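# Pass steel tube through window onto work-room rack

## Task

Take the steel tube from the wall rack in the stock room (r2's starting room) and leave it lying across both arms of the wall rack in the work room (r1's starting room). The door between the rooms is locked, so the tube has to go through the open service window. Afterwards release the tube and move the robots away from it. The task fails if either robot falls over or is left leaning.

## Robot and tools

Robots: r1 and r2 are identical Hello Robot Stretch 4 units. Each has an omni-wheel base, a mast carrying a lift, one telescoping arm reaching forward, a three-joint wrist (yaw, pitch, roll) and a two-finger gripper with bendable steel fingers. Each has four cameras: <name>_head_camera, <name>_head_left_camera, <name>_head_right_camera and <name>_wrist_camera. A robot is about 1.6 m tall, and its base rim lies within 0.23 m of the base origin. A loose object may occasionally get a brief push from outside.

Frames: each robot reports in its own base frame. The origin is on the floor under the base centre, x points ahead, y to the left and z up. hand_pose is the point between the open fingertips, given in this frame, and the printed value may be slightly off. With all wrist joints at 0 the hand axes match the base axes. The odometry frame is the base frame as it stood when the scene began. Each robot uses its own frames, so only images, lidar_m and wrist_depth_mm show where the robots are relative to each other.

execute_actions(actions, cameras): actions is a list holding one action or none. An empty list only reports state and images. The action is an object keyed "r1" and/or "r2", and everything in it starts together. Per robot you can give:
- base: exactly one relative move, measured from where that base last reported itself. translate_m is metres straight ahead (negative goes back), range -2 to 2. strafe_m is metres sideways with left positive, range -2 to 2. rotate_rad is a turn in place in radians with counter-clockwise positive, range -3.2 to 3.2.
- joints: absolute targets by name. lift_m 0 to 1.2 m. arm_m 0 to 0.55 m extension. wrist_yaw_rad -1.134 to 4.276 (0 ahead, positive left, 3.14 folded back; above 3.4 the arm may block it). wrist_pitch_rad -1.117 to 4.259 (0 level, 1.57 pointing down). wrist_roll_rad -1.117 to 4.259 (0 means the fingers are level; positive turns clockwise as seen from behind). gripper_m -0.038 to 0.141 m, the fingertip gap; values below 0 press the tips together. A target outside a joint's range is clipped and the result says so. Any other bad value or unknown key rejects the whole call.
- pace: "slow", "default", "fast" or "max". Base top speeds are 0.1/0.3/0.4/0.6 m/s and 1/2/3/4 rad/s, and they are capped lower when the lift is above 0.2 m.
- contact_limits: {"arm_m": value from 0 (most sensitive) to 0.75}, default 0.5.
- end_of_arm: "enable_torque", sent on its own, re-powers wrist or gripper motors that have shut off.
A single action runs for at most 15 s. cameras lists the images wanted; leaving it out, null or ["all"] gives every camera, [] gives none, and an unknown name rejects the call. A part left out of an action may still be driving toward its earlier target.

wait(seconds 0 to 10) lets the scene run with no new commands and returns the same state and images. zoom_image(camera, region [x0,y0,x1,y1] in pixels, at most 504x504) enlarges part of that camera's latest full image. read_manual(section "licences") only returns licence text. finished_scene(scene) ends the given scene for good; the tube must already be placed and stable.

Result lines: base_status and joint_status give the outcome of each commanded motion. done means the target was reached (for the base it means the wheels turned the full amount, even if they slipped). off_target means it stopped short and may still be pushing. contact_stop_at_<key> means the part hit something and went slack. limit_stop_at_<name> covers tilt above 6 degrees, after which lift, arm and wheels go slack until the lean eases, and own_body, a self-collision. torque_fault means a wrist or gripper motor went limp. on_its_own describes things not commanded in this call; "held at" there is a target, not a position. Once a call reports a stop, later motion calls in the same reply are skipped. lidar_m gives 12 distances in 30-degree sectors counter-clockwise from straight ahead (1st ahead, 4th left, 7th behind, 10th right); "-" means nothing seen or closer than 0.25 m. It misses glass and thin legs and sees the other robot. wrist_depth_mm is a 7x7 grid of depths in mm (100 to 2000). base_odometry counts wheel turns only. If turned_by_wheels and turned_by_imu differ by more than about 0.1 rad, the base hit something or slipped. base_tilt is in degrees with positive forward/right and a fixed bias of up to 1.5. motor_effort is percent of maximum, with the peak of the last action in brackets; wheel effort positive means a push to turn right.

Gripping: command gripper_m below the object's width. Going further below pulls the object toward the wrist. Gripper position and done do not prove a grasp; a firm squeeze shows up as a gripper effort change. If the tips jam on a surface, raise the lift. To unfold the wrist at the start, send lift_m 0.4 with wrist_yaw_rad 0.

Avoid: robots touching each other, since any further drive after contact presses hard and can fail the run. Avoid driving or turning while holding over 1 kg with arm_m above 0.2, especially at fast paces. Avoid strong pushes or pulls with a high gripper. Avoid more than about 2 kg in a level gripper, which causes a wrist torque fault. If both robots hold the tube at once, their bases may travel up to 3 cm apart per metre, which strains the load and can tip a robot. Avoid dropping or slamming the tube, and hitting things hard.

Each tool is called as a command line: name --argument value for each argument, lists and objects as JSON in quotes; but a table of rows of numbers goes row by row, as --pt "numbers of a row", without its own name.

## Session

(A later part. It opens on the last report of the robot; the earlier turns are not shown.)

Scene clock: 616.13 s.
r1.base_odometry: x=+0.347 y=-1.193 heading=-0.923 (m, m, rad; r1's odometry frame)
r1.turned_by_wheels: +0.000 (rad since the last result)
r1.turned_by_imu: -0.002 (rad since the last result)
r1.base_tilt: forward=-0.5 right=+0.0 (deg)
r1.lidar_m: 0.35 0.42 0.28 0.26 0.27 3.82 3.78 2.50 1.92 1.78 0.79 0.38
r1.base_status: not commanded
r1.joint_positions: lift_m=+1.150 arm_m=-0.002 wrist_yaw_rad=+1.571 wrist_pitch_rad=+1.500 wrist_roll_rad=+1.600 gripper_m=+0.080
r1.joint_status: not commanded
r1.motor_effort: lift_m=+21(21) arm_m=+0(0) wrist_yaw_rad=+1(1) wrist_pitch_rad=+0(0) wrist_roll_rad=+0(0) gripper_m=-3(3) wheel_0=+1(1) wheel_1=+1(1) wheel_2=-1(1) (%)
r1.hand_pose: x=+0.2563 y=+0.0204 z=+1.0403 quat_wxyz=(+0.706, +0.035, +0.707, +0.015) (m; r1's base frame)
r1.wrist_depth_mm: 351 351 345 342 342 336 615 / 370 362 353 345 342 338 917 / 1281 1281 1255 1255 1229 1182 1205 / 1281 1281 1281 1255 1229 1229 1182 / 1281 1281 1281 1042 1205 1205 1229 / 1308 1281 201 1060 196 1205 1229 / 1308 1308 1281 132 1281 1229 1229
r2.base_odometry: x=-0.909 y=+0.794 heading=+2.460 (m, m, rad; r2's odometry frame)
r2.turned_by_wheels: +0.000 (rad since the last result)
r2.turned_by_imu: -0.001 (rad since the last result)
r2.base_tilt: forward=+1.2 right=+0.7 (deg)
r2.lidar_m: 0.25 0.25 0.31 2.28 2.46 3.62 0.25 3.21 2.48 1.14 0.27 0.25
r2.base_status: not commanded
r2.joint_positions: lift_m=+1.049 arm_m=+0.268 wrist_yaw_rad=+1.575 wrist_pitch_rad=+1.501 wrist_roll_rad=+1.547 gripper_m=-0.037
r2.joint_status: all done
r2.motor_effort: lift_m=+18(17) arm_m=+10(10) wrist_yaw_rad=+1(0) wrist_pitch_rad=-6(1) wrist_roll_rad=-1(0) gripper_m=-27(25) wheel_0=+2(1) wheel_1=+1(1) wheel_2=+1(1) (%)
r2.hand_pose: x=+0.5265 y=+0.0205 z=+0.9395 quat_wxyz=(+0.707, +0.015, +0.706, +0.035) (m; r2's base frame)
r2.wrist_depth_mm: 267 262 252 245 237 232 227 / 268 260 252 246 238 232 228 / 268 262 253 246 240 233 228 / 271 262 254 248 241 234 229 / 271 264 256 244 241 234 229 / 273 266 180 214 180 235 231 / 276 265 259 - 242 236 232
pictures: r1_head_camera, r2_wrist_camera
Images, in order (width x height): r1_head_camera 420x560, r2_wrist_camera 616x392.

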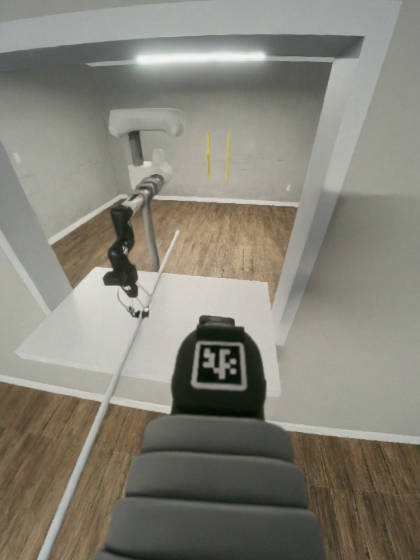

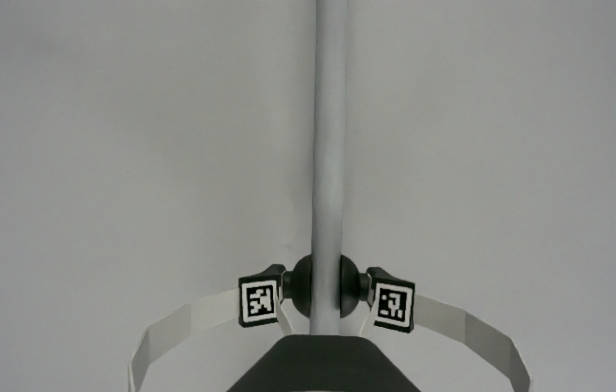

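execute_actions --actions '[{"r2": {"joints": {"lift_m": 1.044, "gripper_m": 0.045}, "pace": "slow"}}]' --cameras '["r2_wrist_camera", "r1_head_camera"]'

zoom_image --camera "r1_head_camera" --region '[70, 250, 210, 390]'

Scene clock: 624.30 s.
r1.base_odometry: x=+0.347 y=-1.193 heading=-0.923 (m, m, rad; r1's odometry frame)
r1.turned_by_wheels: +0.000 (rad since the last result)
r1.turned_by_imu: -0.002 (rad since the last result)
r1.base_tilt: forward=-0.5 right=+0.0 (deg)
r1.lidar_m: 0.38 0.40 0.27 0.26 0.29 3.77 3.78 2.48 1.89 1.82 0.76 0.39
r1.base_status: not commanded
r1.joint_positions: lift_m=+1.150 arm_m=-0.002 wrist_yaw_rad=+1.571 wrist_pitch_rad=+1.500 wrist_roll_rad=+1.600 gripper_m=+0.080
r1.joint_status: not commanded
r1.motor_effort: lift_m=+21(21) arm_m=+0(0) wrist_yaw_rad=+1(1) wrist_pitch_rad=+0(0) wrist_roll_rad=+1(0) gripper_m=-2(1) wheel_0=+1(1) wheel_1=+1(1) wheel_2=-1(1) (%)
r1.hand_pose: x=+0.2563 y=+0.0204 z=+1.0403 quat_wxyz=(+0.706, +0.035, +0.707, +0.015) (m; r1's base frame)
r1.wrist_depth_mm: 355 349 345 345 340 336 621 / 355 364 351 345 343 338 917 / 1281 1255 1255 1229 1229 1229 1229 / 1255 1281 1255 1229 1229 1229 1205 / 1308 1281 1281 1042 1229 1229 1205 / 1336 1281 200 1042 196 1229 1229 / 1308 1281 1281 132 1281 1229 1229
r2.base_odometry: x=-0.909 y=+0.794 heading=+2.460 (m, m, rad; r2's odometry frame)
r2.turned_by_wheels: +0.000 (rad since the last result)
r2.turned_by_imu: -0.002 (rad since the last result)
r2.base_tilt: forward=+1.2 right=+0.8 (deg)
r2.lidar_m: 0.25 0.25 0.30 2.29 2.46 3.59 0.27 3.22 2.49 1.15 0.26 0.25
r2.base_status: not commanded
r2.joint_positions: lift_m=+1.044 arm_m=+0.268 wrist_yaw_rad=+1.575 wrist_pitch_rad=+1.498 wrist_roll_rad=+1.547 gripper_m=+0.045
r2.joint_status: all done
r2.motor_effort: lift_m=+18(18) arm_m=+10(10) wrist_yaw_rad=+0(0) wrist_pitch_rad=+5(6) wrist_roll_rad=+0(1) gripper_m=-6(25) wheel_0=+2(2) wheel_1=+2(1) wheel_2=+1(1) (%)
r2.hand_pose: x=+0.5265 y=+0.0214 z=+0.9346 quat_wxyz=(+0.707, +0.016, +0.706, +0.036) (m; r2's base frame)
r2.wrist_depth_mm: 266 259 252 243 236 229 225 / 267 259 251 245 237 229 225 / 268 260 252 246 237 230 225 / 268 262 255 246 239 232 226 / 271 263 253 244 239 233 227 / 273 264 196 229 190 232 228 / 273 265 256 - 239 232 229
pictures: r1_head_camera, r2_wrist_camera
Images, in order (width x height): r1_head_camera 420x560, r2_wrist_camera 616x392.

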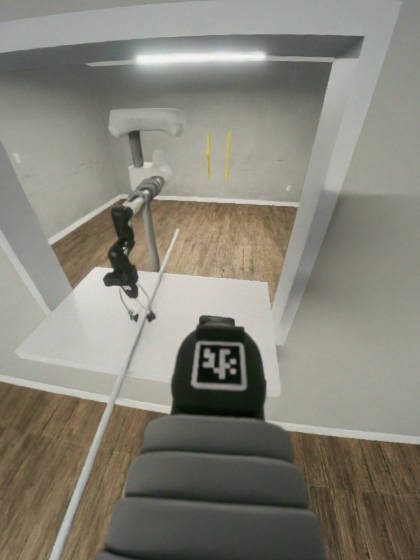

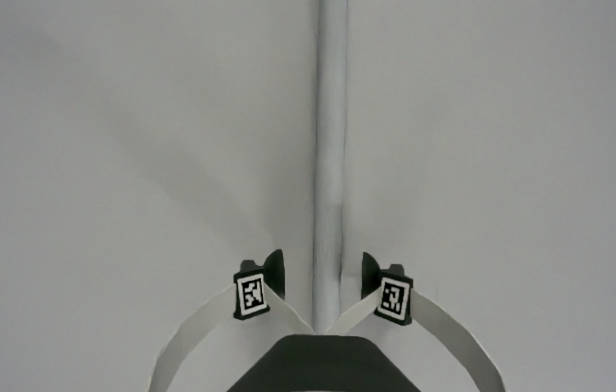

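Region (70, 250, 210, 390) of r1_head_camera's 420x560 image, scaled by 3.600, with more detail than that image has.

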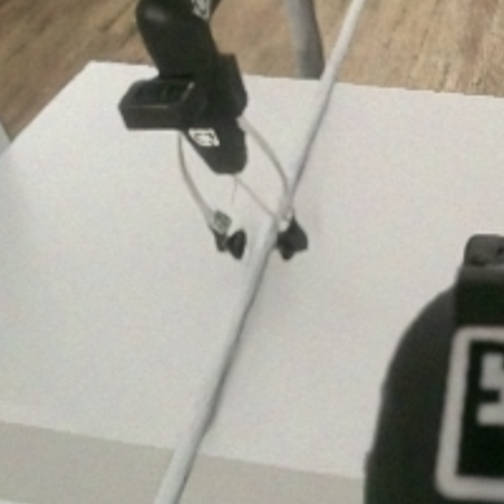

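execute_actions --actions '[{"r1": {"base": {"strafe_m": 0.24}, "pace": "default"}, "r2": {"joints": {"lift_m": 1.18}, "pace": "default"}}]' --cameras '["r2_wrist_camera", "r1_head_camera", "r1_wrist_camera", "r1_head_left_camera", "r2_head_left_camera"]'

Scene clock: 635.80 s.
r1.base_odometry: x=+0.539 y=-1.049 heading=-0.923 (m, m, rad; r1's odometry frame)
r1.turned_by_wheels: +0.000 (rad since the last result)
r1.turned_by_imu: -0.002 (rad since the last result)
r1.base_tilt: forward=-0.5 right=-0.1 (deg)
r1.lidar_m: 0.25 0.44 0.64 2.62 2.80 3.78 3.75 2.78 2.17 1.86 0.54 0.42
r1.base_status: done
r1.joint_positions: lift_m=+1.150 arm_m=-0.002 wrist_yaw_rad=+1.571 wrist_pitch_rad=+1.500 wrist_roll_rad=+1.600 gripper_m=+0.080
r1.joint_status: not commanded
r1.motor_effort: lift_m=+21(21) arm_m=+0(0) wrist_yaw_rad=+0(1) wrist_pitch_rad=+0(1) wrist_roll_rad=+1(0) gripper_m=-3(1) wheel_0=-2(9) wheel_1=+1(12) wheel_2=+0(1) (%)
r1.hand_pose: x=+0.2563 y=+0.0204 z=+1.0403 quat_wxyz=(+0.706, +0.035, +0.707, +0.015) (m; r1's base frame)
r1.wrist_depth_mm: 351 351 345 345 340 334 332 / 1255 1229 1182 1138 1118 359 345 / 1308 1255 1255 1229 1229 1229 1205 / 1308 1281 1255 1229 1255 1229 1205 / 1336 1281 1255 1060 1255 1229 1205 / 1281 1281 201 1025 196 1281 1205 / 1281 1281 1281 132 1281 1255 1255
r2.base_odometry: x=-0.909 y=+0.794 heading=+2.460 (m, m, rad; r2's odometry frame)
r2.turned_by_wheels: +0.000 (rad since the last result)
r2.turned_by_imu: -0.002 (rad since the last result)
r2.base_tilt: forward=+1.2 right=+0.7 (deg)
r2.lidar_m: 0.25 0.25 0.31 2.28 2.46 3.60 0.25 3.20 2.50 1.19 0.28 0.25
r2.base_status: not commanded
r2.joint_positions: lift_m=+1.180 arm_m=+0.268 wrist_yaw_rad=+1.575 wrist_pitch_rad=+1.500 wrist_roll_rad=+1.547 gripper_m=+0.045
r2.joint_status: all done
r2.motor_effort: lift_m=+23(24) arm_m=+10(10) wrist_yaw_rad=-1(1) wrist_pitch_rad=+0(7) wrist_roll_rad=+0(0) gripper_m=-3(3) wheel_0=+2(2) wheel_1=+1(1) wheel_2=+1(1) (%)
r2.hand_pose: x=+0.5265 y=+0.0209 z=+1.0701 quat_wxyz=(+0.707, +0.015, +0.706, +0.035) (m; r2's base frame)
r2.wrist_depth_mm: 413 402 1308 384 1060 1205 1205 / 415 402 387 379 368 357 351 / 418 402 392 382 368 359 349 / 418 402 394 384 370 362 349 / 424 407 394 379 370 362 351 / 421 410 196 377 192 359 353 / 424 413 397 - 370 362 353
pictures: r1_head_camera, r1_head_left_camera, r1_wrist_camera, r2_head_left_camera, r2_wrist_camera
Images, in order (width x height): r1_head_camera 420x560, r1_head_left_camera 420x672, r1_wrist_camera 616x392, r2_head_left_camera 420x672, r2_wrist_camera 616x392.

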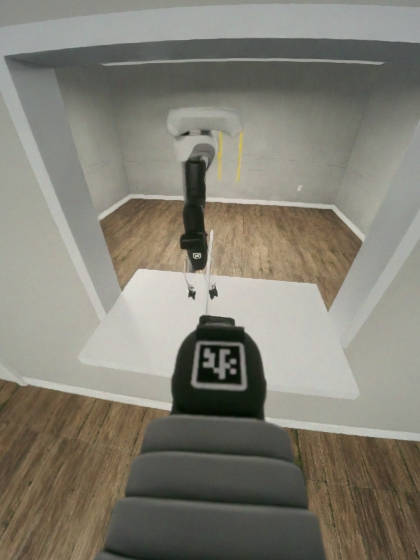

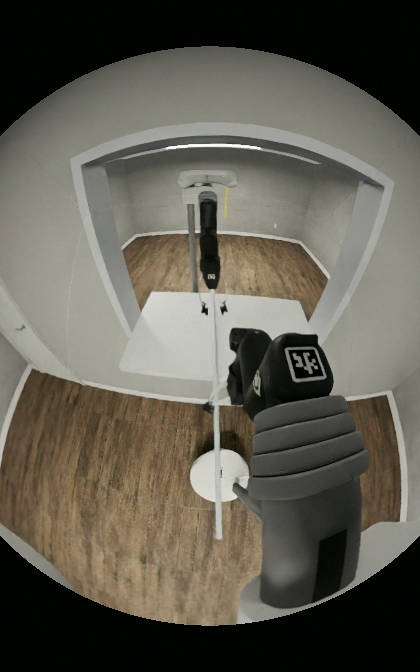

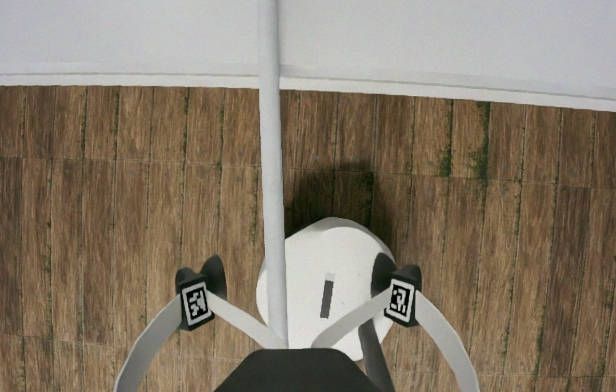

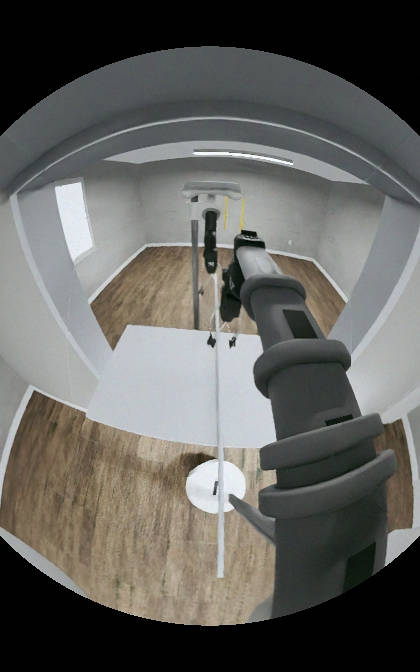

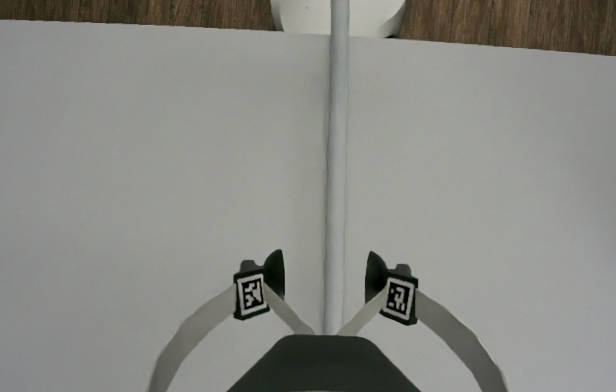

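zoom_image --camera "r2_wrist_camera" --region '[270, 0, 410, 80]'

zoom_image --camera "r1_wrist_camera" --region '[200, 30, 340, 110]'

zoom_image --camera "r1_wrist_camera" --region '[160, 230, 440, 360]'

Region (270, 0, 410, 80) of r2_wrist_camera's 616x392 image, scaled by 3.600; it fills the top 288 rows of this view, and the rest is white.

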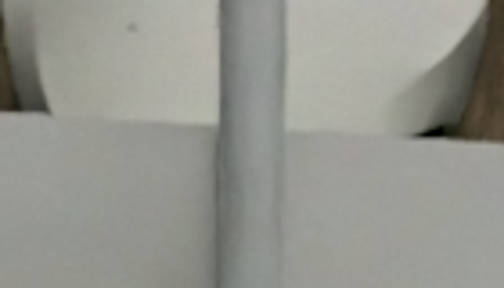

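Region (200, 30, 340, 110) of r1_wrist_camera's 616x392 image, scaled by 3.600; it fills the top 288 rows of this view, and the rest is white.

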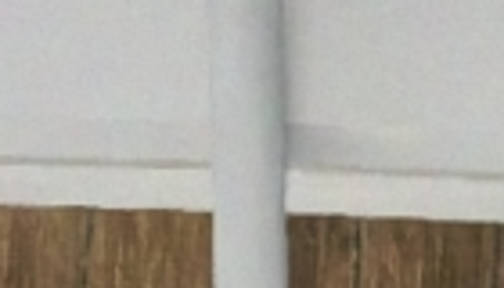

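Region (160, 230, 440, 360) of r1_wrist_camera's 616x392 image, scaled by 1.800; it fills the top 234 rows of this view, and the rest is white.

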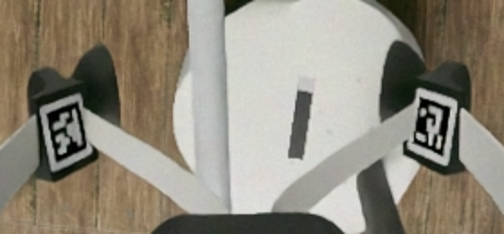

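execute_actions --actions '[{"r1": {"base": {"strafe_m": 0.045}, "joints": {"arm_m": 0.389, "lift_m": 1.10, "wrist_pitch_rad": 1.55, "wrist_roll_rad": 1.581, "gripper_m": 0.06}, "pace": "default"}, "r2": {"base": {"translate_m": -0.3}, "joints": {"arm_m": 0.0}, "pace": "fast"}}]' --cameras '["r2_wrist_camera", "r2_head_camera", "r1_wrist_camera", "r1_head_left_camera", "r2_head_left_camera"]'

Scene clock: 686.73 s.
r1.base_odometry: x=+0.574 y=-1.022 heading=-0.923 (m, m, rad; r1's odometry frame)
r1.turned_by_wheels: +0.000 (rad since the last result)
r1.turned_by_imu: -0.002 (rad since the last result)
r1.base_tilt: forward=-0.7 right=+0.0 (deg)
r1.lidar_m: 0.26 0.44 0.97 2.57 2.76 3.79 3.74 2.87 2.21 1.86 0.54 0.41
r1.base_status: done
r1.joint_positions: lift_m=+1.100 arm_m=+0.388 wrist_yaw_rad=+1.571 wrist_pitch_rad=+1.550 wrist_roll_rad=+1.581 gripper_m=+0.060
r1.joint_status: all done
r1.motor_effort: lift_m=+16(21) arm_m=+8(10) wrist_yaw_rad=+0(1) wrist_pitch_rad=+1(3) wrist_roll_rad=-1(4) gripper_m=-3(3) wheel_0=-4(10) wheel_1=+2(10) wheel_2=+0(1) (%)
r1.hand_pose: x=+0.6460 y=+0.0061 z=+0.9900 quat_wxyz=(+0.707, +0.011, +0.707, +0.004) (m; r1's base frame)
r1.wrist_depth_mm: 293 290 291 291 293 293 293 / 291 293 293 294 294 296 294 / 293 294 296 294 296 297 296 / 296 294 297 296 297 297 298 / 300 298 297 298 298 300 301 / 303 300 196 298 194 300 301 / 301 301 303 132 303 300 303
r2.base_odometry: x=-0.676 y=+0.605 heading=+2.460 (m, m, rad; r2's odometry frame)
r2.turned_by_wheels: +0.000 (rad since the last result)
r2.turned_by_imu: -0.002 (rad since the last result)
r2.base_tilt: forward=+1.2 right=+0.8 (deg)
r2.lidar_m: 0.25 0.50 0.80 2.32 2.47 3.67 3.65 3.17 2.45 1.96 0.90 0.50
r2.base_status: done
r2.joint_positions: lift_m=+1.180 arm_m=+0.002 wrist_yaw_rad=+1.575 wrist_pitch_rad=+1.500 wrist_roll_rad=+1.547 gripper_m=+0.045
r2.joint_status: all done
r2.motor_effort: lift_m=+23(23) arm_m=-9(11) wrist_yaw_rad=-1(0) wrist_pitch_rad=+0(2) wrist_roll_rad=+0(0) gripper_m=-4(2) wheel_0=-3(7) wheel_1=-2(9) wheel_2=+1(14) (%)
r2.hand_pose: x=+0.2599 y=+0.0208 z=+1.0701 quat_wxyz=(+0.707, +0.015, +0.706, +0.035) (m; r2's base frame)
r2.wrist_depth_mm: 1138 1060 976 904 866 387 375 / 1397 1336 1336 1281 1255 1160 1118 / 1430 1366 1336 1308 1229 1229 1229 / 1430 1366 1308 1308 1255 1229 1205 / 1397 1366 1336 1098 1098 1229 1205 / 1430 1397 196 1098 192 1205 1205 / 1464 1397 1336 - 1229 1229 1229
pictures: r1_head_left_camera, r1_wrist_camera, r2_head_camera, r2_head_left_camera, r2_wrist_camera
Images, in order (width x height): r1_head_left_camera 420x672, r1_wrist_camera 616x392, r2_head_camera 420x560, r2_head_left_camera 420x672, r2_wrist_camera 616x392.

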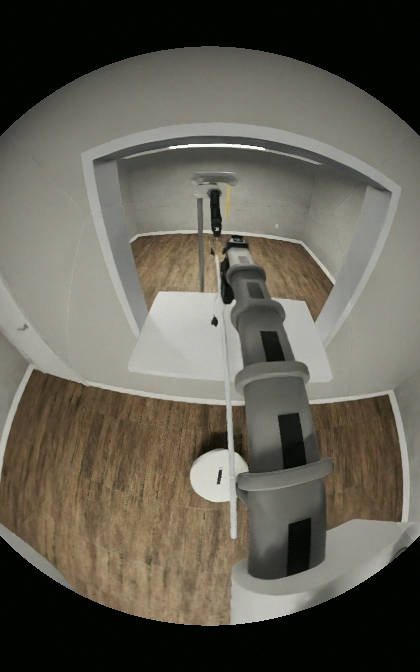

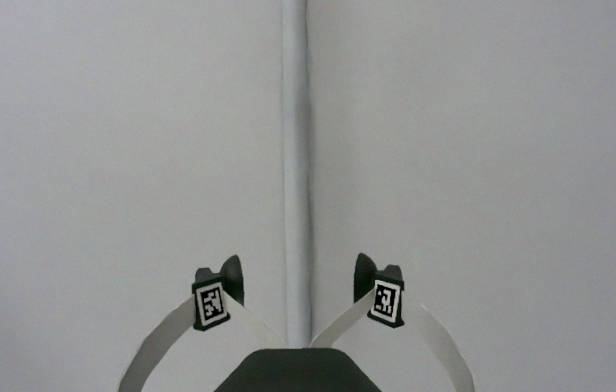

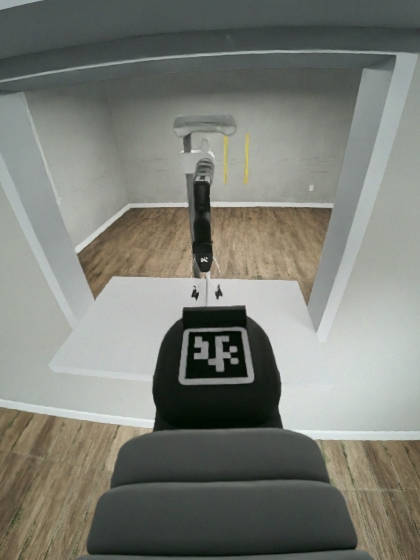

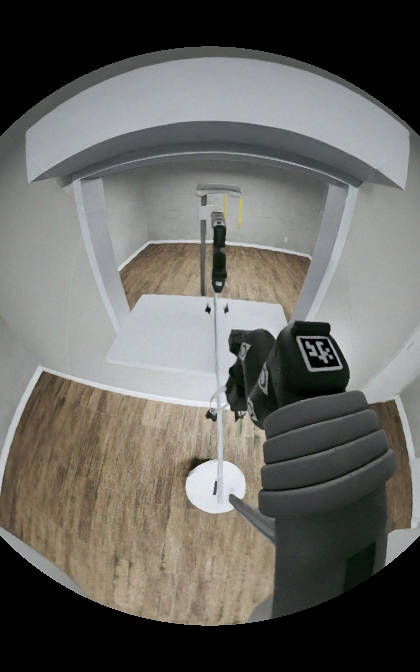

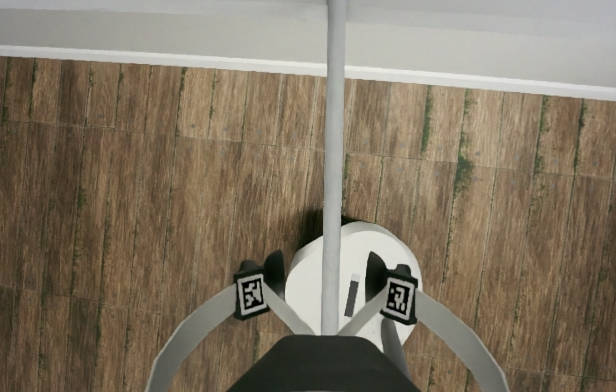

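execute_actions --actions '[{"r1": {"joints": {"lift_m": 1.046, "gripper_m": 0.035}, "pace": "default"}, "r2": {"base": {"translate_m": -0.15}, "pace": "fast"}}]' --cameras '["r2_head_camera", "r1_wrist_camera"]'

zoom_image --camera "r2_head_camera" --region '[160, 230, 260, 320]'

Scene clock: 702.10 s.
r1.base_odometry: x=+0.574 y=-1.022 heading=-0.923 (m, m, rad; r1's odometry frame)
r1.turned_by_wheels: +0.000 (rad since the last result)
r1.turned_by_imu: -0.002 (rad since the last result)
r1.base_tilt: forward=-0.5 right=-0.1 (deg)
r1.lidar_m: 0.26 0.44 0.96 2.58 2.73 3.81 3.74 2.84 2.20 1.87 0.55 0.42
r1.base_status: not commanded
r1.joint_positions: lift_m=+1.046 arm_m=+0.388 wrist_yaw_rad=+1.571 wrist_pitch_rad=+1.550 wrist_roll_rad=+1.581 gripper_m=+0.035
r1.joint_status: all done
r1.motor_effort: lift_m=+16(17) arm_m=+8(7) wrist_yaw_rad=+0(1) wrist_pitch_rad=+1(1) wrist_roll_rad=-1(2) gripper_m=-4(1) wheel_0=-4(4) wheel_1=+2(2) wheel_2=+0(0) (%)
r1.hand_pose: x=+0.6460 y=+0.0061 z=+0.9360 quat_wxyz=(+0.707, +0.011, +0.707, +0.004) (m; r1's base frame)
r1.wrist_depth_mm: 239 239 238 239 239 240 239 / 240 240 239 240 240 241 241 / 242 241 242 242 241 243 242 / 243 243 244 242 244 244 244 / 243 244 244 231 244 246 245 / 245 245 190 231 194 247 247 / 246 246 247 135 248 248 249
r2.base_odometry: x=-0.559 y=+0.511 heading=+2.460 (m, m, rad; r2's odometry frame)
r2.turned_by_wheels: -0.001 (rad since the last result)
r2.turned_by_imu: -0.002 (rad since the last result)
r2.base_tilt: forward=+1.3 right=+0.7 (deg)
r2.lidar_m: 0.26 0.68 1.32 2.33 2.51 3.50 3.46 3.16 2.44 2.40 1.11 0.67
r2.base_status: done
r2.joint_positions: lift_m=+1.180 arm_m=+0.002 wrist_yaw_rad=+1.575 wrist_pitch_rad=+1.500 wrist_roll_rad=+1.547 gripper_m=+0.045
r2.joint_status: not commanded
r2.motor_effort: lift_m=+22(23) arm_m=-9(9) wrist_yaw_rad=-1(1) wrist_pitch_rad=-1(0) wrist_roll_rad=-1(1) gripper_m=-5(2) wheel_0=-3(7) wheel_1=-3(6) wheel_2=-1(6) (%)
r2.hand_pose: x=+0.2599 y=+0.0208 z=+1.0701 quat_wxyz=(+0.707, +0.015, +0.706, +0.035) (m; r2's base frame)
r2.wrist_depth_mm: 1397 1308 1308 1229 1182 1118 1078 / 1430 1336 1308 1308 1281 1229 1182 / 1397 1366 1336 1281 1255 1229 1160 / 1397 1366 1308 1281 1255 1229 1182 / 1366 1397 1366 1078 1060 1255 1205 / 1430 1336 196 370 191 1255 1182 / 1430 1366 1366 - 1255 1229 1229
pictures: r1_wrist_camera, r2_head_camera
Images, in order (width x height): r1_wrist_camera 616x392, r2_head_camera 420x560.

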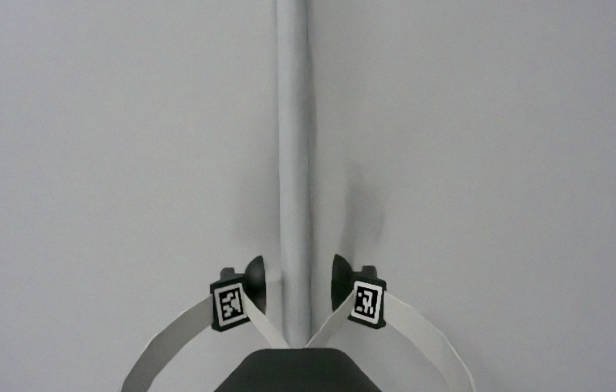

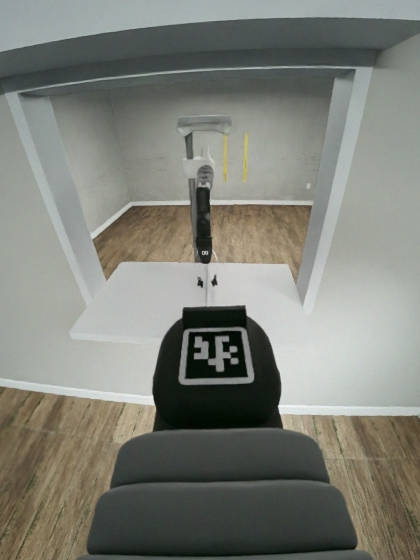

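Region (160, 230, 260, 320) of r2_head_camera's 420x560 image, scaled by 5.040, with more detail than that image has; it fills the top 454 rows of this view, and the rest is white.

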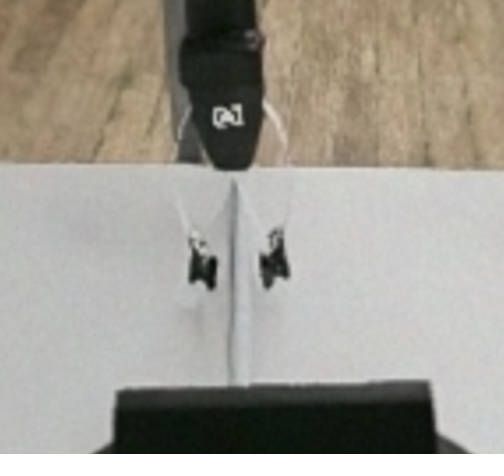

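execute_actions --actions '[{"r1": {"joints": {"lift_m": 1.041, "gripper_m": 0.02}, "pace": "default"}}]' --cameras '["r2_head_camera", "r1_wrist_camera"]'

zoom_image --camera "r1_wrist_camera" --region '[200, 220, 400, 360]'

Scene clock: 706.80 s.
r1.base_odometry: x=+0.574 y=-1.022 heading=-0.923 (m, m, rad; r1's odometry frame)
r1.turned_by_wheels: +0.000 (rad since the last result)
r1.turned_by_imu: -0.002 (rad since the last result)
r1.base_tilt: forward=-0.5 right=-0.1 (deg)
r1.lidar_m: 0.25 0.47 0.96 2.57 2.77 3.80 3.74 2.86 2.21 1.87 0.54 0.41
r1.base_status: not commanded
r1.joint_positions: lift_m=+1.041 arm_m=+0.388 wrist_yaw_rad=+1.571 wrist_pitch_rad=+1.551 wrist_roll_rad=+1.581 gripper_m=+0.020
r1.joint_status: all done
r1.motor_effort: lift_m=+15(14) arm_m=+8(8) wrist_yaw_rad=+1(1) wrist_pitch_rad=-2(2) wrist_roll_rad=-1(0) gripper_m=-5(6) wheel_0=-4(4) wheel_1=+2(2) wheel_2=+0(0) (%)
r1.hand_pose: x=+0.6460 y=+0.0057 z=+0.9311 quat_wxyz=(+0.707, +0.011, +0.707, +0.003) (m; r1's base frame)
r1.wrist_depth_mm: 234 236 236 236 236 236 236 / 236 236 236 236 237 236 236 / 236 237 237 236 238 237 237 / 238 238 239 238 240 239 240 / 239 240 241 229 241 240 240 / 240 240 189 223 189 241 244 / 243 240 243 136 243 244 243
r2.base_odometry: x=-0.559 y=+0.511 heading=+2.460 (m, m, rad; r2's odometry frame)
r2.turned_by_wheels: +0.000 (rad since the last result)
r2.turned_by_imu: -0.001 (rad since the last result)
r2.base_tilt: forward=+1.2 right=+0.8 (deg)
r2.lidar_m: 0.25 0.68 1.32 2.34 2.50 3.50 3.49 3.12 2.44 2.39 1.09 0.66
r2.base_status: not commanded
r2.joint_positions: lift_m=+1.180 arm_m=+0.002 wrist_yaw_rad=+1.575 wrist_pitch_rad=+1.500 wrist_roll_rad=+1.547 gripper_m=+0.045
r2.joint_status: not commanded
r2.motor_effort: lift_m=+23(23) arm_m=-9(9) wrist_yaw_rad=+0(1) wrist_pitch_rad=+0(1) wrist_roll_rad=-1(0) gripper_m=-4(5) wheel_0=-2(2) wheel_1=-3(3) wheel_2=-1(1) (%)
r2.hand_pose: x=+0.2599 y=+0.0208 z=+1.0701 quat_wxyz=(+0.707, +0.015, +0.706, +0.035) (m; r2's base frame)
r2.wrist_depth_mm: 1397 1366 1308 1229 1182 1138 1098 / 1430 1336 1336 1308 1255 1205 1182 / 1430 1366 1366 1308 1229 1229 1182 / 1430 1397 1308 1281 1281 1205 1182 / 1430 1397 1336 1078 1042 1229 1205 / 1397 1397 197 373 191 1205 1182 / 1464 1366 1397 - 1281 1205 1182
pictures: r1_wrist_camera, r2_head_camera
Images, in order (width x height): r1_wrist_camera 616x392, r2_head_camera 420x560.

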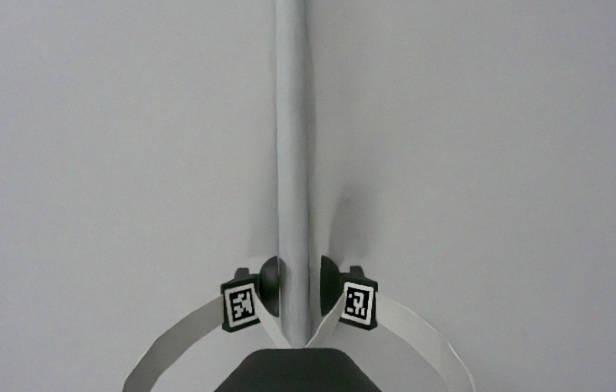

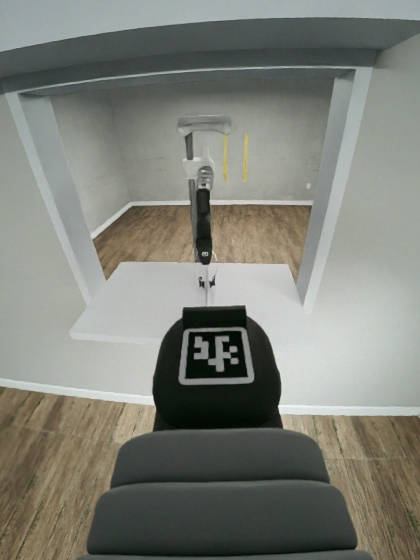

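Region (200, 220, 400, 360) of r1_wrist_camera's 616x392 image, scaled by 2.520; it fills the top 353 rows of this view, and the rest is white.

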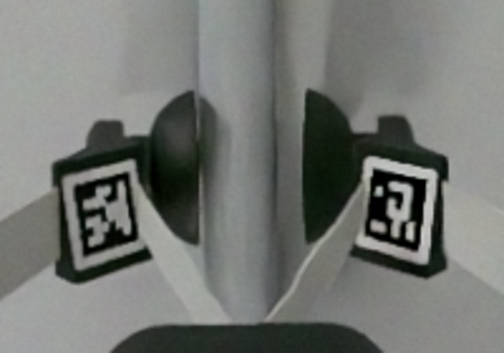

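execute_actions --actions '[{"r1": {"joints": {"gripper_m": -0.038}, "pace": "default"}, "r2": {"base": {"translate_m": -0.1}, "pace": "fast"}}]' --cameras '["r2_head_camera", "r1_wrist_camera"]'

zoom_image --camera "r1_wrist_camera" --region '[200, 220, 400, 360]'

Scene clock: 712.73 s.
r1.base_odometry: x=+0.574 y=-1.022 heading=-0.923 (m, m, rad; r1's odometry frame)
r1.turned_by_wheels: +0.000 (rad since the last result)
r1.turned_by_imu: -0.002 (rad since the last result)
r1.base_tilt: forward=-0.6 right=-0.1 (deg)
r1.lidar_m: 0.25 0.46 0.96 2.57 2.79 3.79 3.74 2.87 2.21 1.86 0.56 0.41
r1.base_status: not commanded
r1.joint_positions: lift_m=+1.041 arm_m=+0.388 wrist_yaw_rad=+1.571 wrist_pitch_rad=+1.550 wrist_roll_rad=+1.581 gripper_m=-0.037
r1.joint_status: all done
r1.motor_effort: lift_m=+19(19) arm_m=+7(8) wrist_yaw_rad=+0(1) wrist_pitch_rad=+0(3) wrist_roll_rad=-2(1) gripper_m=-24(24) wheel_0=-4(4) wheel_1=+2(2) wheel_2=+0(0) (%)
r1.hand_pose: x=+0.6460 y=+0.0060 z=+0.9308 quat_wxyz=(+0.707, +0.011, +0.707, +0.004) (m; r1's base frame)
r1.wrist_depth_mm: 231 230 231 232 231 232 232 / 232 232 233 231 233 235 234 / 233 234 234 234 236 236 236 / 235 236 235 235 235 237 237 / 236 236 237 217 237 238 238 / 239 238 181 213 179 239 238 / 239 239 240 132 240 239 242
r2.base_odometry: x=-0.482 y=+0.448 heading=+2.459 (m, m, rad; r2's odometry frame)
r2.turned_by_wheels: +0.000 (rad since the last result)
r2.turned_by_imu: -0.002 (rad since the last result)
r2.base_tilt: forward=+1.2 right=+0.8 (deg)
r2.lidar_m: 0.25 0.79 1.47 2.33 2.51 3.43 3.38 3.14 2.43 2.38 1.24 0.74
r2.base_status: done
r2.joint_positions: lift_m=+1.180 arm_m=+0.002 wrist_yaw_rad=+1.575 wrist_pitch_rad=+1.500 wrist_roll_rad=+1.547 gripper_m=+0.045
r2.joint_status: not commanded
r2.motor_effort: lift_m=+23(23) arm_m=-9(9) wrist_yaw_rad=+0(1) wrist_pitch_rad=+1(1) wrist_roll_rad=-1(1) gripper_m=-2(4) wheel_0=-2(8) wheel_1=-4(7) wheel_2=+2(9) (%)
r2.hand_pose: x=+0.2599 y=+0.0208 z=+1.0701 quat_wxyz=(+0.707, +0.015, +0.706, +0.035) (m; r2's base frame)
r2.wrist_depth_mm: 1397 1336 1336 1336 1229 1229 1182 / 1397 1366 1308 1281 1229 1205 1205 / 1430 1366 1308 1281 1281 1205 1182 / 1464 1366 1336 1281 1281 1205 1205 / 1397 1397 1336 1078 1078 1281 1205 / 1430 1397 196 1098 192 1229 1205 / 1430 1366 1366 - 1281 1255 1229
pictures: r1_wrist_camera, r2_head_camera
Images, in order (width x height): r1_wrist_camera 616x392, r2_head_camera 420x560.

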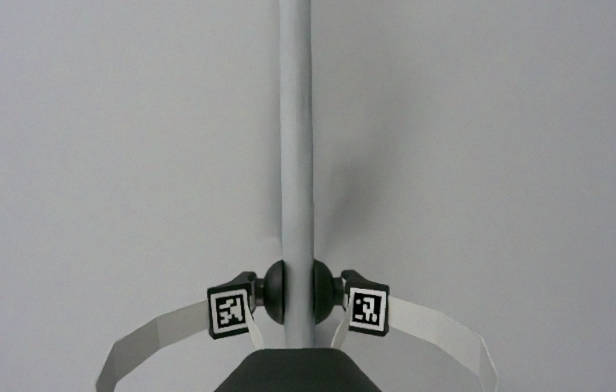

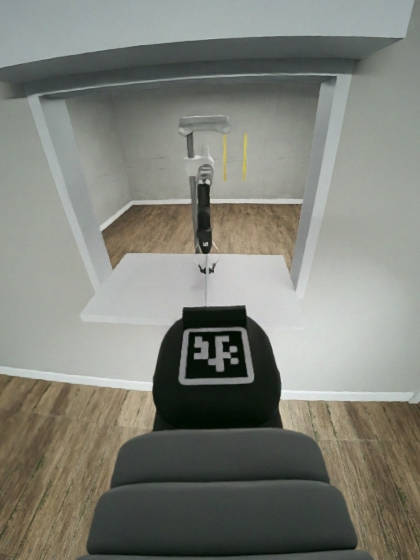

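Region (200, 220, 400, 360) of r1_wrist_camera's 616x392 image, scaled by 2.520; it fills the top 353 rows of this view, and the rest is white.

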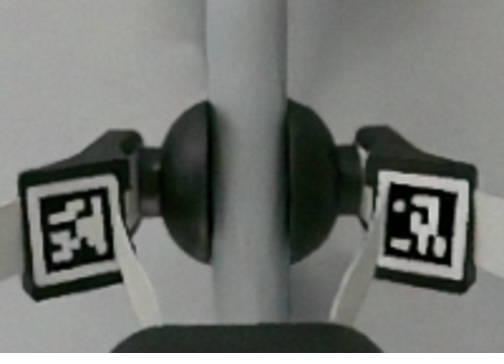

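execute_actions --actions '[{"r1": {"joints": {"lift_m": 1.08}, "pace": "slow"}}]' --cameras '["r2_head_left_camera", "r2_wrist_camera", "r1_wrist_camera", "r1_head_left_camera"]'

Scene clock: 719.60 s.
r1.base_odometry: x=+0.574 y=-1.022 heading=-0.923 (m, m, rad; r1's odometry frame)
r1.turned_by_wheels: +0.000 (rad since the last result)
r1.turned_by_imu: -0.002 (rad since the last result)
r1.base_tilt: forward=-0.6 right=-0.2 (deg)
r1.lidar_m: 0.26 0.45 0.95 2.58 2.75 3.78 3.76 2.86 2.19 1.87 0.54 0.42
r1.base_status: not commanded
r1.joint_positions: lift_m=+1.080 arm_m=+0.388 wrist_yaw_rad=+1.571 wrist_pitch_rad=+1.550 wrist_roll_rad=+1.581 gripper_m=-0.037
r1.joint_status: all done
r1.motor_effort: lift_m=+24(27) arm_m=+8(7) wrist_yaw_rad=+0(0) wrist_pitch_rad=+0(0) wrist_roll_rad=-2(2) gripper_m=-23(21) wheel_0=-3(4) wheel_1=+2(2) wheel_2=+0(0) (%)
r1.hand_pose: x=+0.6460 y=+0.0060 z=+0.9693 quat_wxyz=(+0.707, +0.011, +0.707, +0.004) (m; r1's base frame)
r1.wrist_depth_mm: 268 268 271 268 271 271 271 / 270 270 271 270 271 272 272 / 272 270 272 273 272 273 273 / 273 273 274 274 276 273 274 / 274 274 274 219 277 277 277 / 277 276 180 213 179 278 279 / 278 278 278 132 278 278 279
r2.base_odometry: x=-0.482 y=+0.448 heading=+2.459 (m, m, rad; r2's odometry frame)
r2.turned_by_wheels: +0.000 (rad since the last result)
r2.turned_by_imu: -0.001 (rad since the last result)
r2.base_tilt: forward=+1.2 right=+0.7 (deg)
r2.lidar_m: 0.25 0.79 1.47 2.35 2.51 3.43 3.38 3.17 2.42 2.38 1.24 0.75
r2.base_status: not commanded
r2.joint_positions: lift_m=+1.180 arm_m=+0.002 wrist_yaw_rad=+1.575 wrist_pitch_rad=+1.500 wrist_roll_rad=+1.547 gripper_m=+0.045
r2.joint_status: not commanded
r2.motor_effort: lift_m=+23(23) arm_m=-9(9) wrist_yaw_rad=-1(1) wrist_pitch_rad=-1(0) wrist_roll_rad=-1(1) gripper_m=+1(3) wheel_0=-2(2) wheel_1=-5(4) wheel_2=+2(2) (%)
r2.hand_pose: x=+0.2599 y=+0.0208 z=+1.0701 quat_wxyz=(+0.707, +0.015, +0.706, +0.035) (m; r2's base frame)
r2.wrist_depth_mm: 1397 1336 1308 1281 1229 1205 1205 / 1397 1366 1336 1281 1205 1255 1205 / 1366 1366 1336 1308 1255 1229 1205 / 1397 1366 1336 1308 1255 1205 1182 / 1430 1366 1308 1078 1078 1229 1205 / 1464 1397 196 1078 192 1205 1205 / 1499 1397 1336 - 1229 1255 1229
pictures: r1_head_left_camera, r1_wrist_camera, r2_head_left_camera, r2_wrist_camera
Images, in order (width x height): r1_head_left_camera 420x672, r1_wrist_camera 616x392, r2_head_left_camera 420x672, r2_wrist_camera 616x392.

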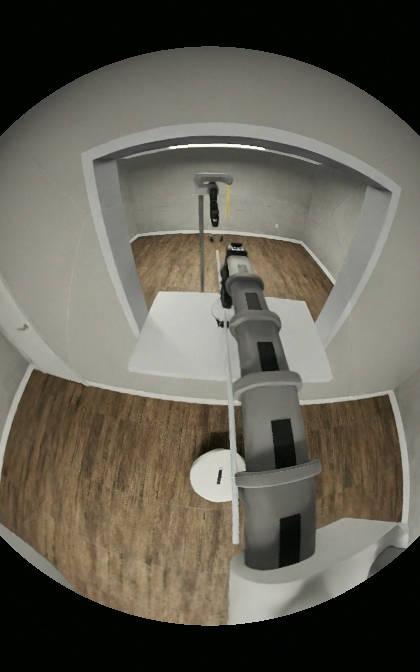

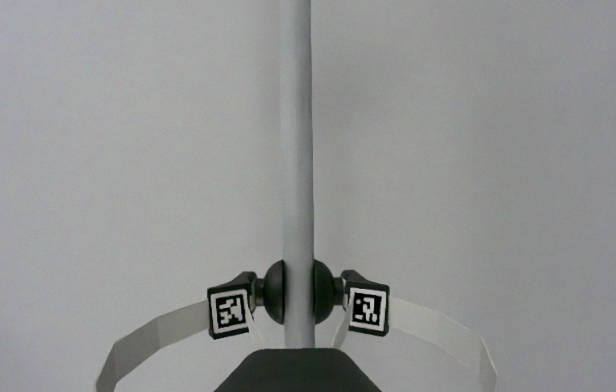

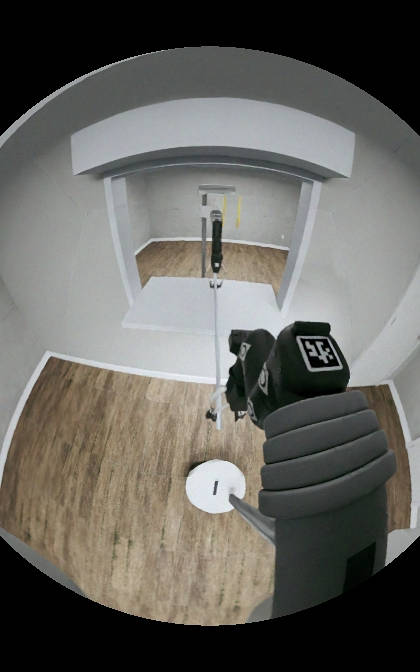

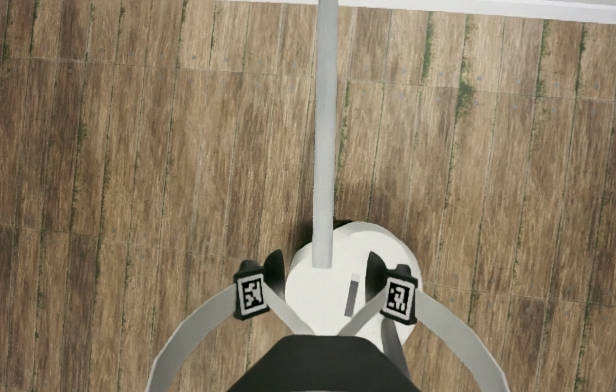

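zoom_image --camera "r2_wrist_camera" --region '[280, 180, 370, 280]'

zoom_image --camera "r1_head_left_camera" --region '[180, 220, 270, 340]'

Region (280, 180, 370, 280) of r2_wrist_camera's 616x392 image, scaled by 5.040; it fills the left 454 columns of this view, and the rest is white.

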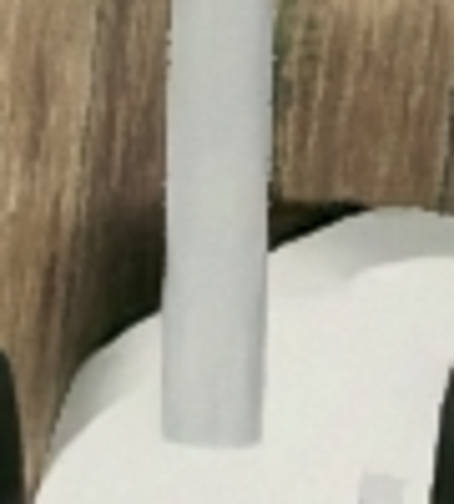

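Region (180, 220, 270, 340) of r1_head_left_camera's 420x672 image, scaled by 4.200, with more detail than that image has; it fills the left 378 columns of this view, and the rest is white.

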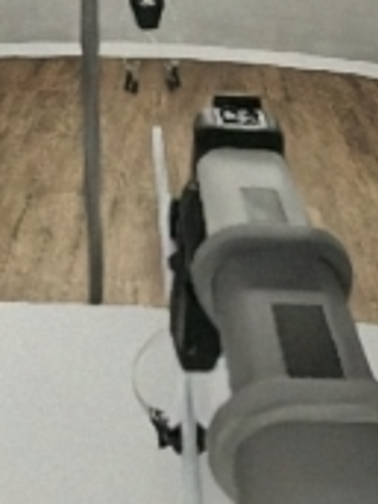

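execute_actions --actions '[{"r1": {"base": {"translate_m": -2.0}, "joints": {"lift_m": 1.11, "arm_m": 0.115, "wrist_pitch_rad": 1.15}, "pace": "default"}, "r2": {"base": {"translate_m": -0.4}, "pace": "fast"}}]' --cameras '["r2_head_camera", "r1_head_camera", "r1_wrist_camera", "r1_head_left_camera"]'

Scene clock: 747.23 s.
r1.base_odometry: x=-0.632 y=+0.574 heading=-0.923 (m, m, rad; r1's odometry frame)
r1.turned_by_wheels: +0.000 (rad since the last result)
r1.turned_by_imu: -0.008 (rad since the last result)
r1.base_tilt: forward=-0.5 right=+0.0 (deg)
r1.lidar_m: 0.48 0.25 2.79 2.73 2.24 0.25 0.42 1.77 2.04 1.99 2.12 2.66
r1.base_status: done
r1.joint_positions: lift_m=+1.110 arm_m=+0.116 wrist_yaw_rad=+1.571 wrist_pitch_rad=+1.154 wrist_roll_rad=+1.581 gripper_m=-0.037
r1.joint_status: all done
r1.motor_effort: lift_m=+24(25) arm_m=-7(8) wrist_yaw_rad=+0(2) wrist_pitch_rad=-12(15) wrist_roll_rad=-1(1) gripper_m=-24(21) wheel_0=-3(11) wheel_1=-1(7) wheel_2=+2(13) (%)
r1.hand_pose: x=+0.3746 y=+0.1167 z=+1.0240 quat_wxyz=(+0.691, +0.150, +0.693, +0.143) (m; r1's base frame)
r1.wrist_depth_mm: 1756 1537 1430 1255 1182 1078 1008 / 1756 1576 1430 1281 1182 1078 1008 / 1808 1618 1430 1281 1205 1098 1008 / 1808 1618 1430 1281 1205 1098 1008 / 1863 1661 1499 1255 1182 1098 1025 / 1808 1618 180 213 179 904 1025 / 1863 866 1464 147 1008 878 878
r2.base_odometry: x=-0.171 y=+0.195 heading=+2.459 (m, m, rad; r2's odometry frame)
r2.turned_by_wheels: +0.000 (rad since the last result)
r2.turned_by_imu: -0.003 (rad since the last result)
r2.base_tilt: forward=+1.2 right=+0.8 (deg)
r2.lidar_m: 1.13 1.20 2.12 2.37 2.54 3.02 2.96 3.08 2.38 2.35 1.75 1.16
r2.base_status: done
r2.joint_positions: lift_m=+1.180 arm_m=+0.002 wrist_yaw_rad=+1.575 wrist_pitch_rad=+1.500 wrist_roll_rad=+1.547 gripper_m=+0.045
r2.joint_status: not commanded
r2.motor_effort: lift_m=+22(22) arm_m=-9(9) wrist_yaw_rad=-1(0) wrist_pitch_rad=+2(1) wrist_roll_rad=+0(0) gripper_m=-5(4) wheel_0=-4(7) wheel_1=-2(10) wheel_2=+2(10) (%)
r2.hand_pose: x=+0.2599 y=+0.0208 z=+1.0701 quat_wxyz=(+0.707, +0.015, +0.706, +0.035) (m; r2's base frame)
r2.wrist_depth_mm: 1397 1397 1336 1255 1255 1205 1205 / 1397 1366 1336 1281 1229 1229 1205 / 1464 1336 1308 1308 1255 1205 1160 / 1464 1366 1336 1281 1281 1205 1182 / 1397 1430 1366 1098 1060 1229 1205 / 1430 1397 196 1098 191 1229 1182 / 1430 1366 1366 - 1255 1229 1229
pictures: r1_head_camera, r1_head_left_camera, r1_wrist_camera, r2_head_camera
Images, in order (width x height): r1_head_camera 420x560, r1_head_left_camera 420x672, r1_wrist_camera 616x392, r2_head_camera 420x560.

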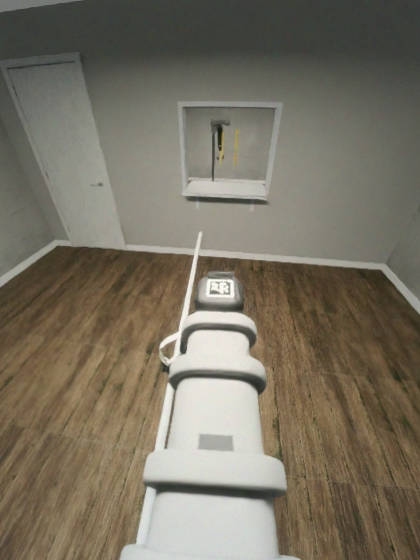

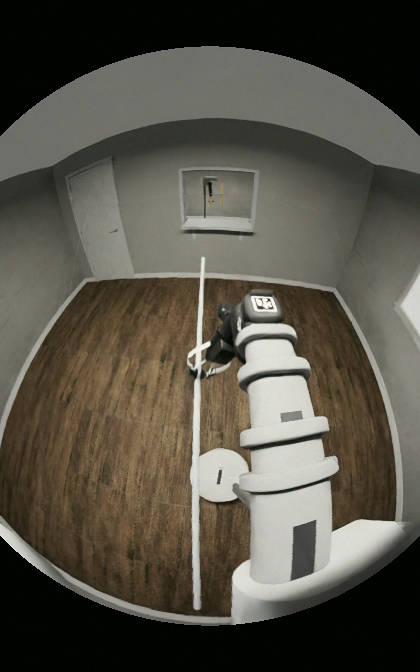

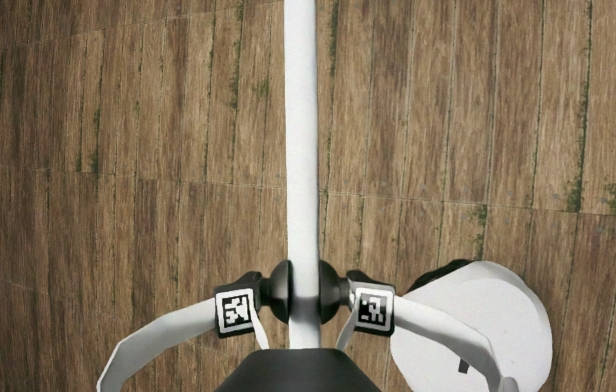

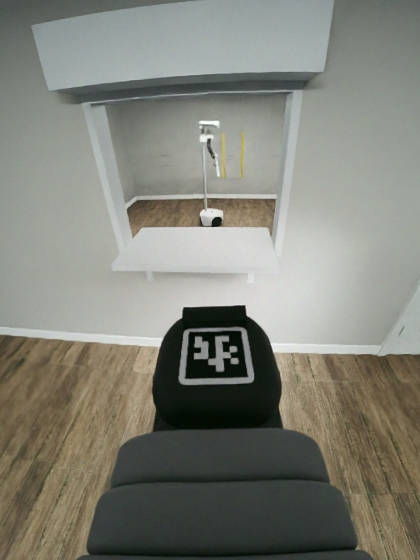

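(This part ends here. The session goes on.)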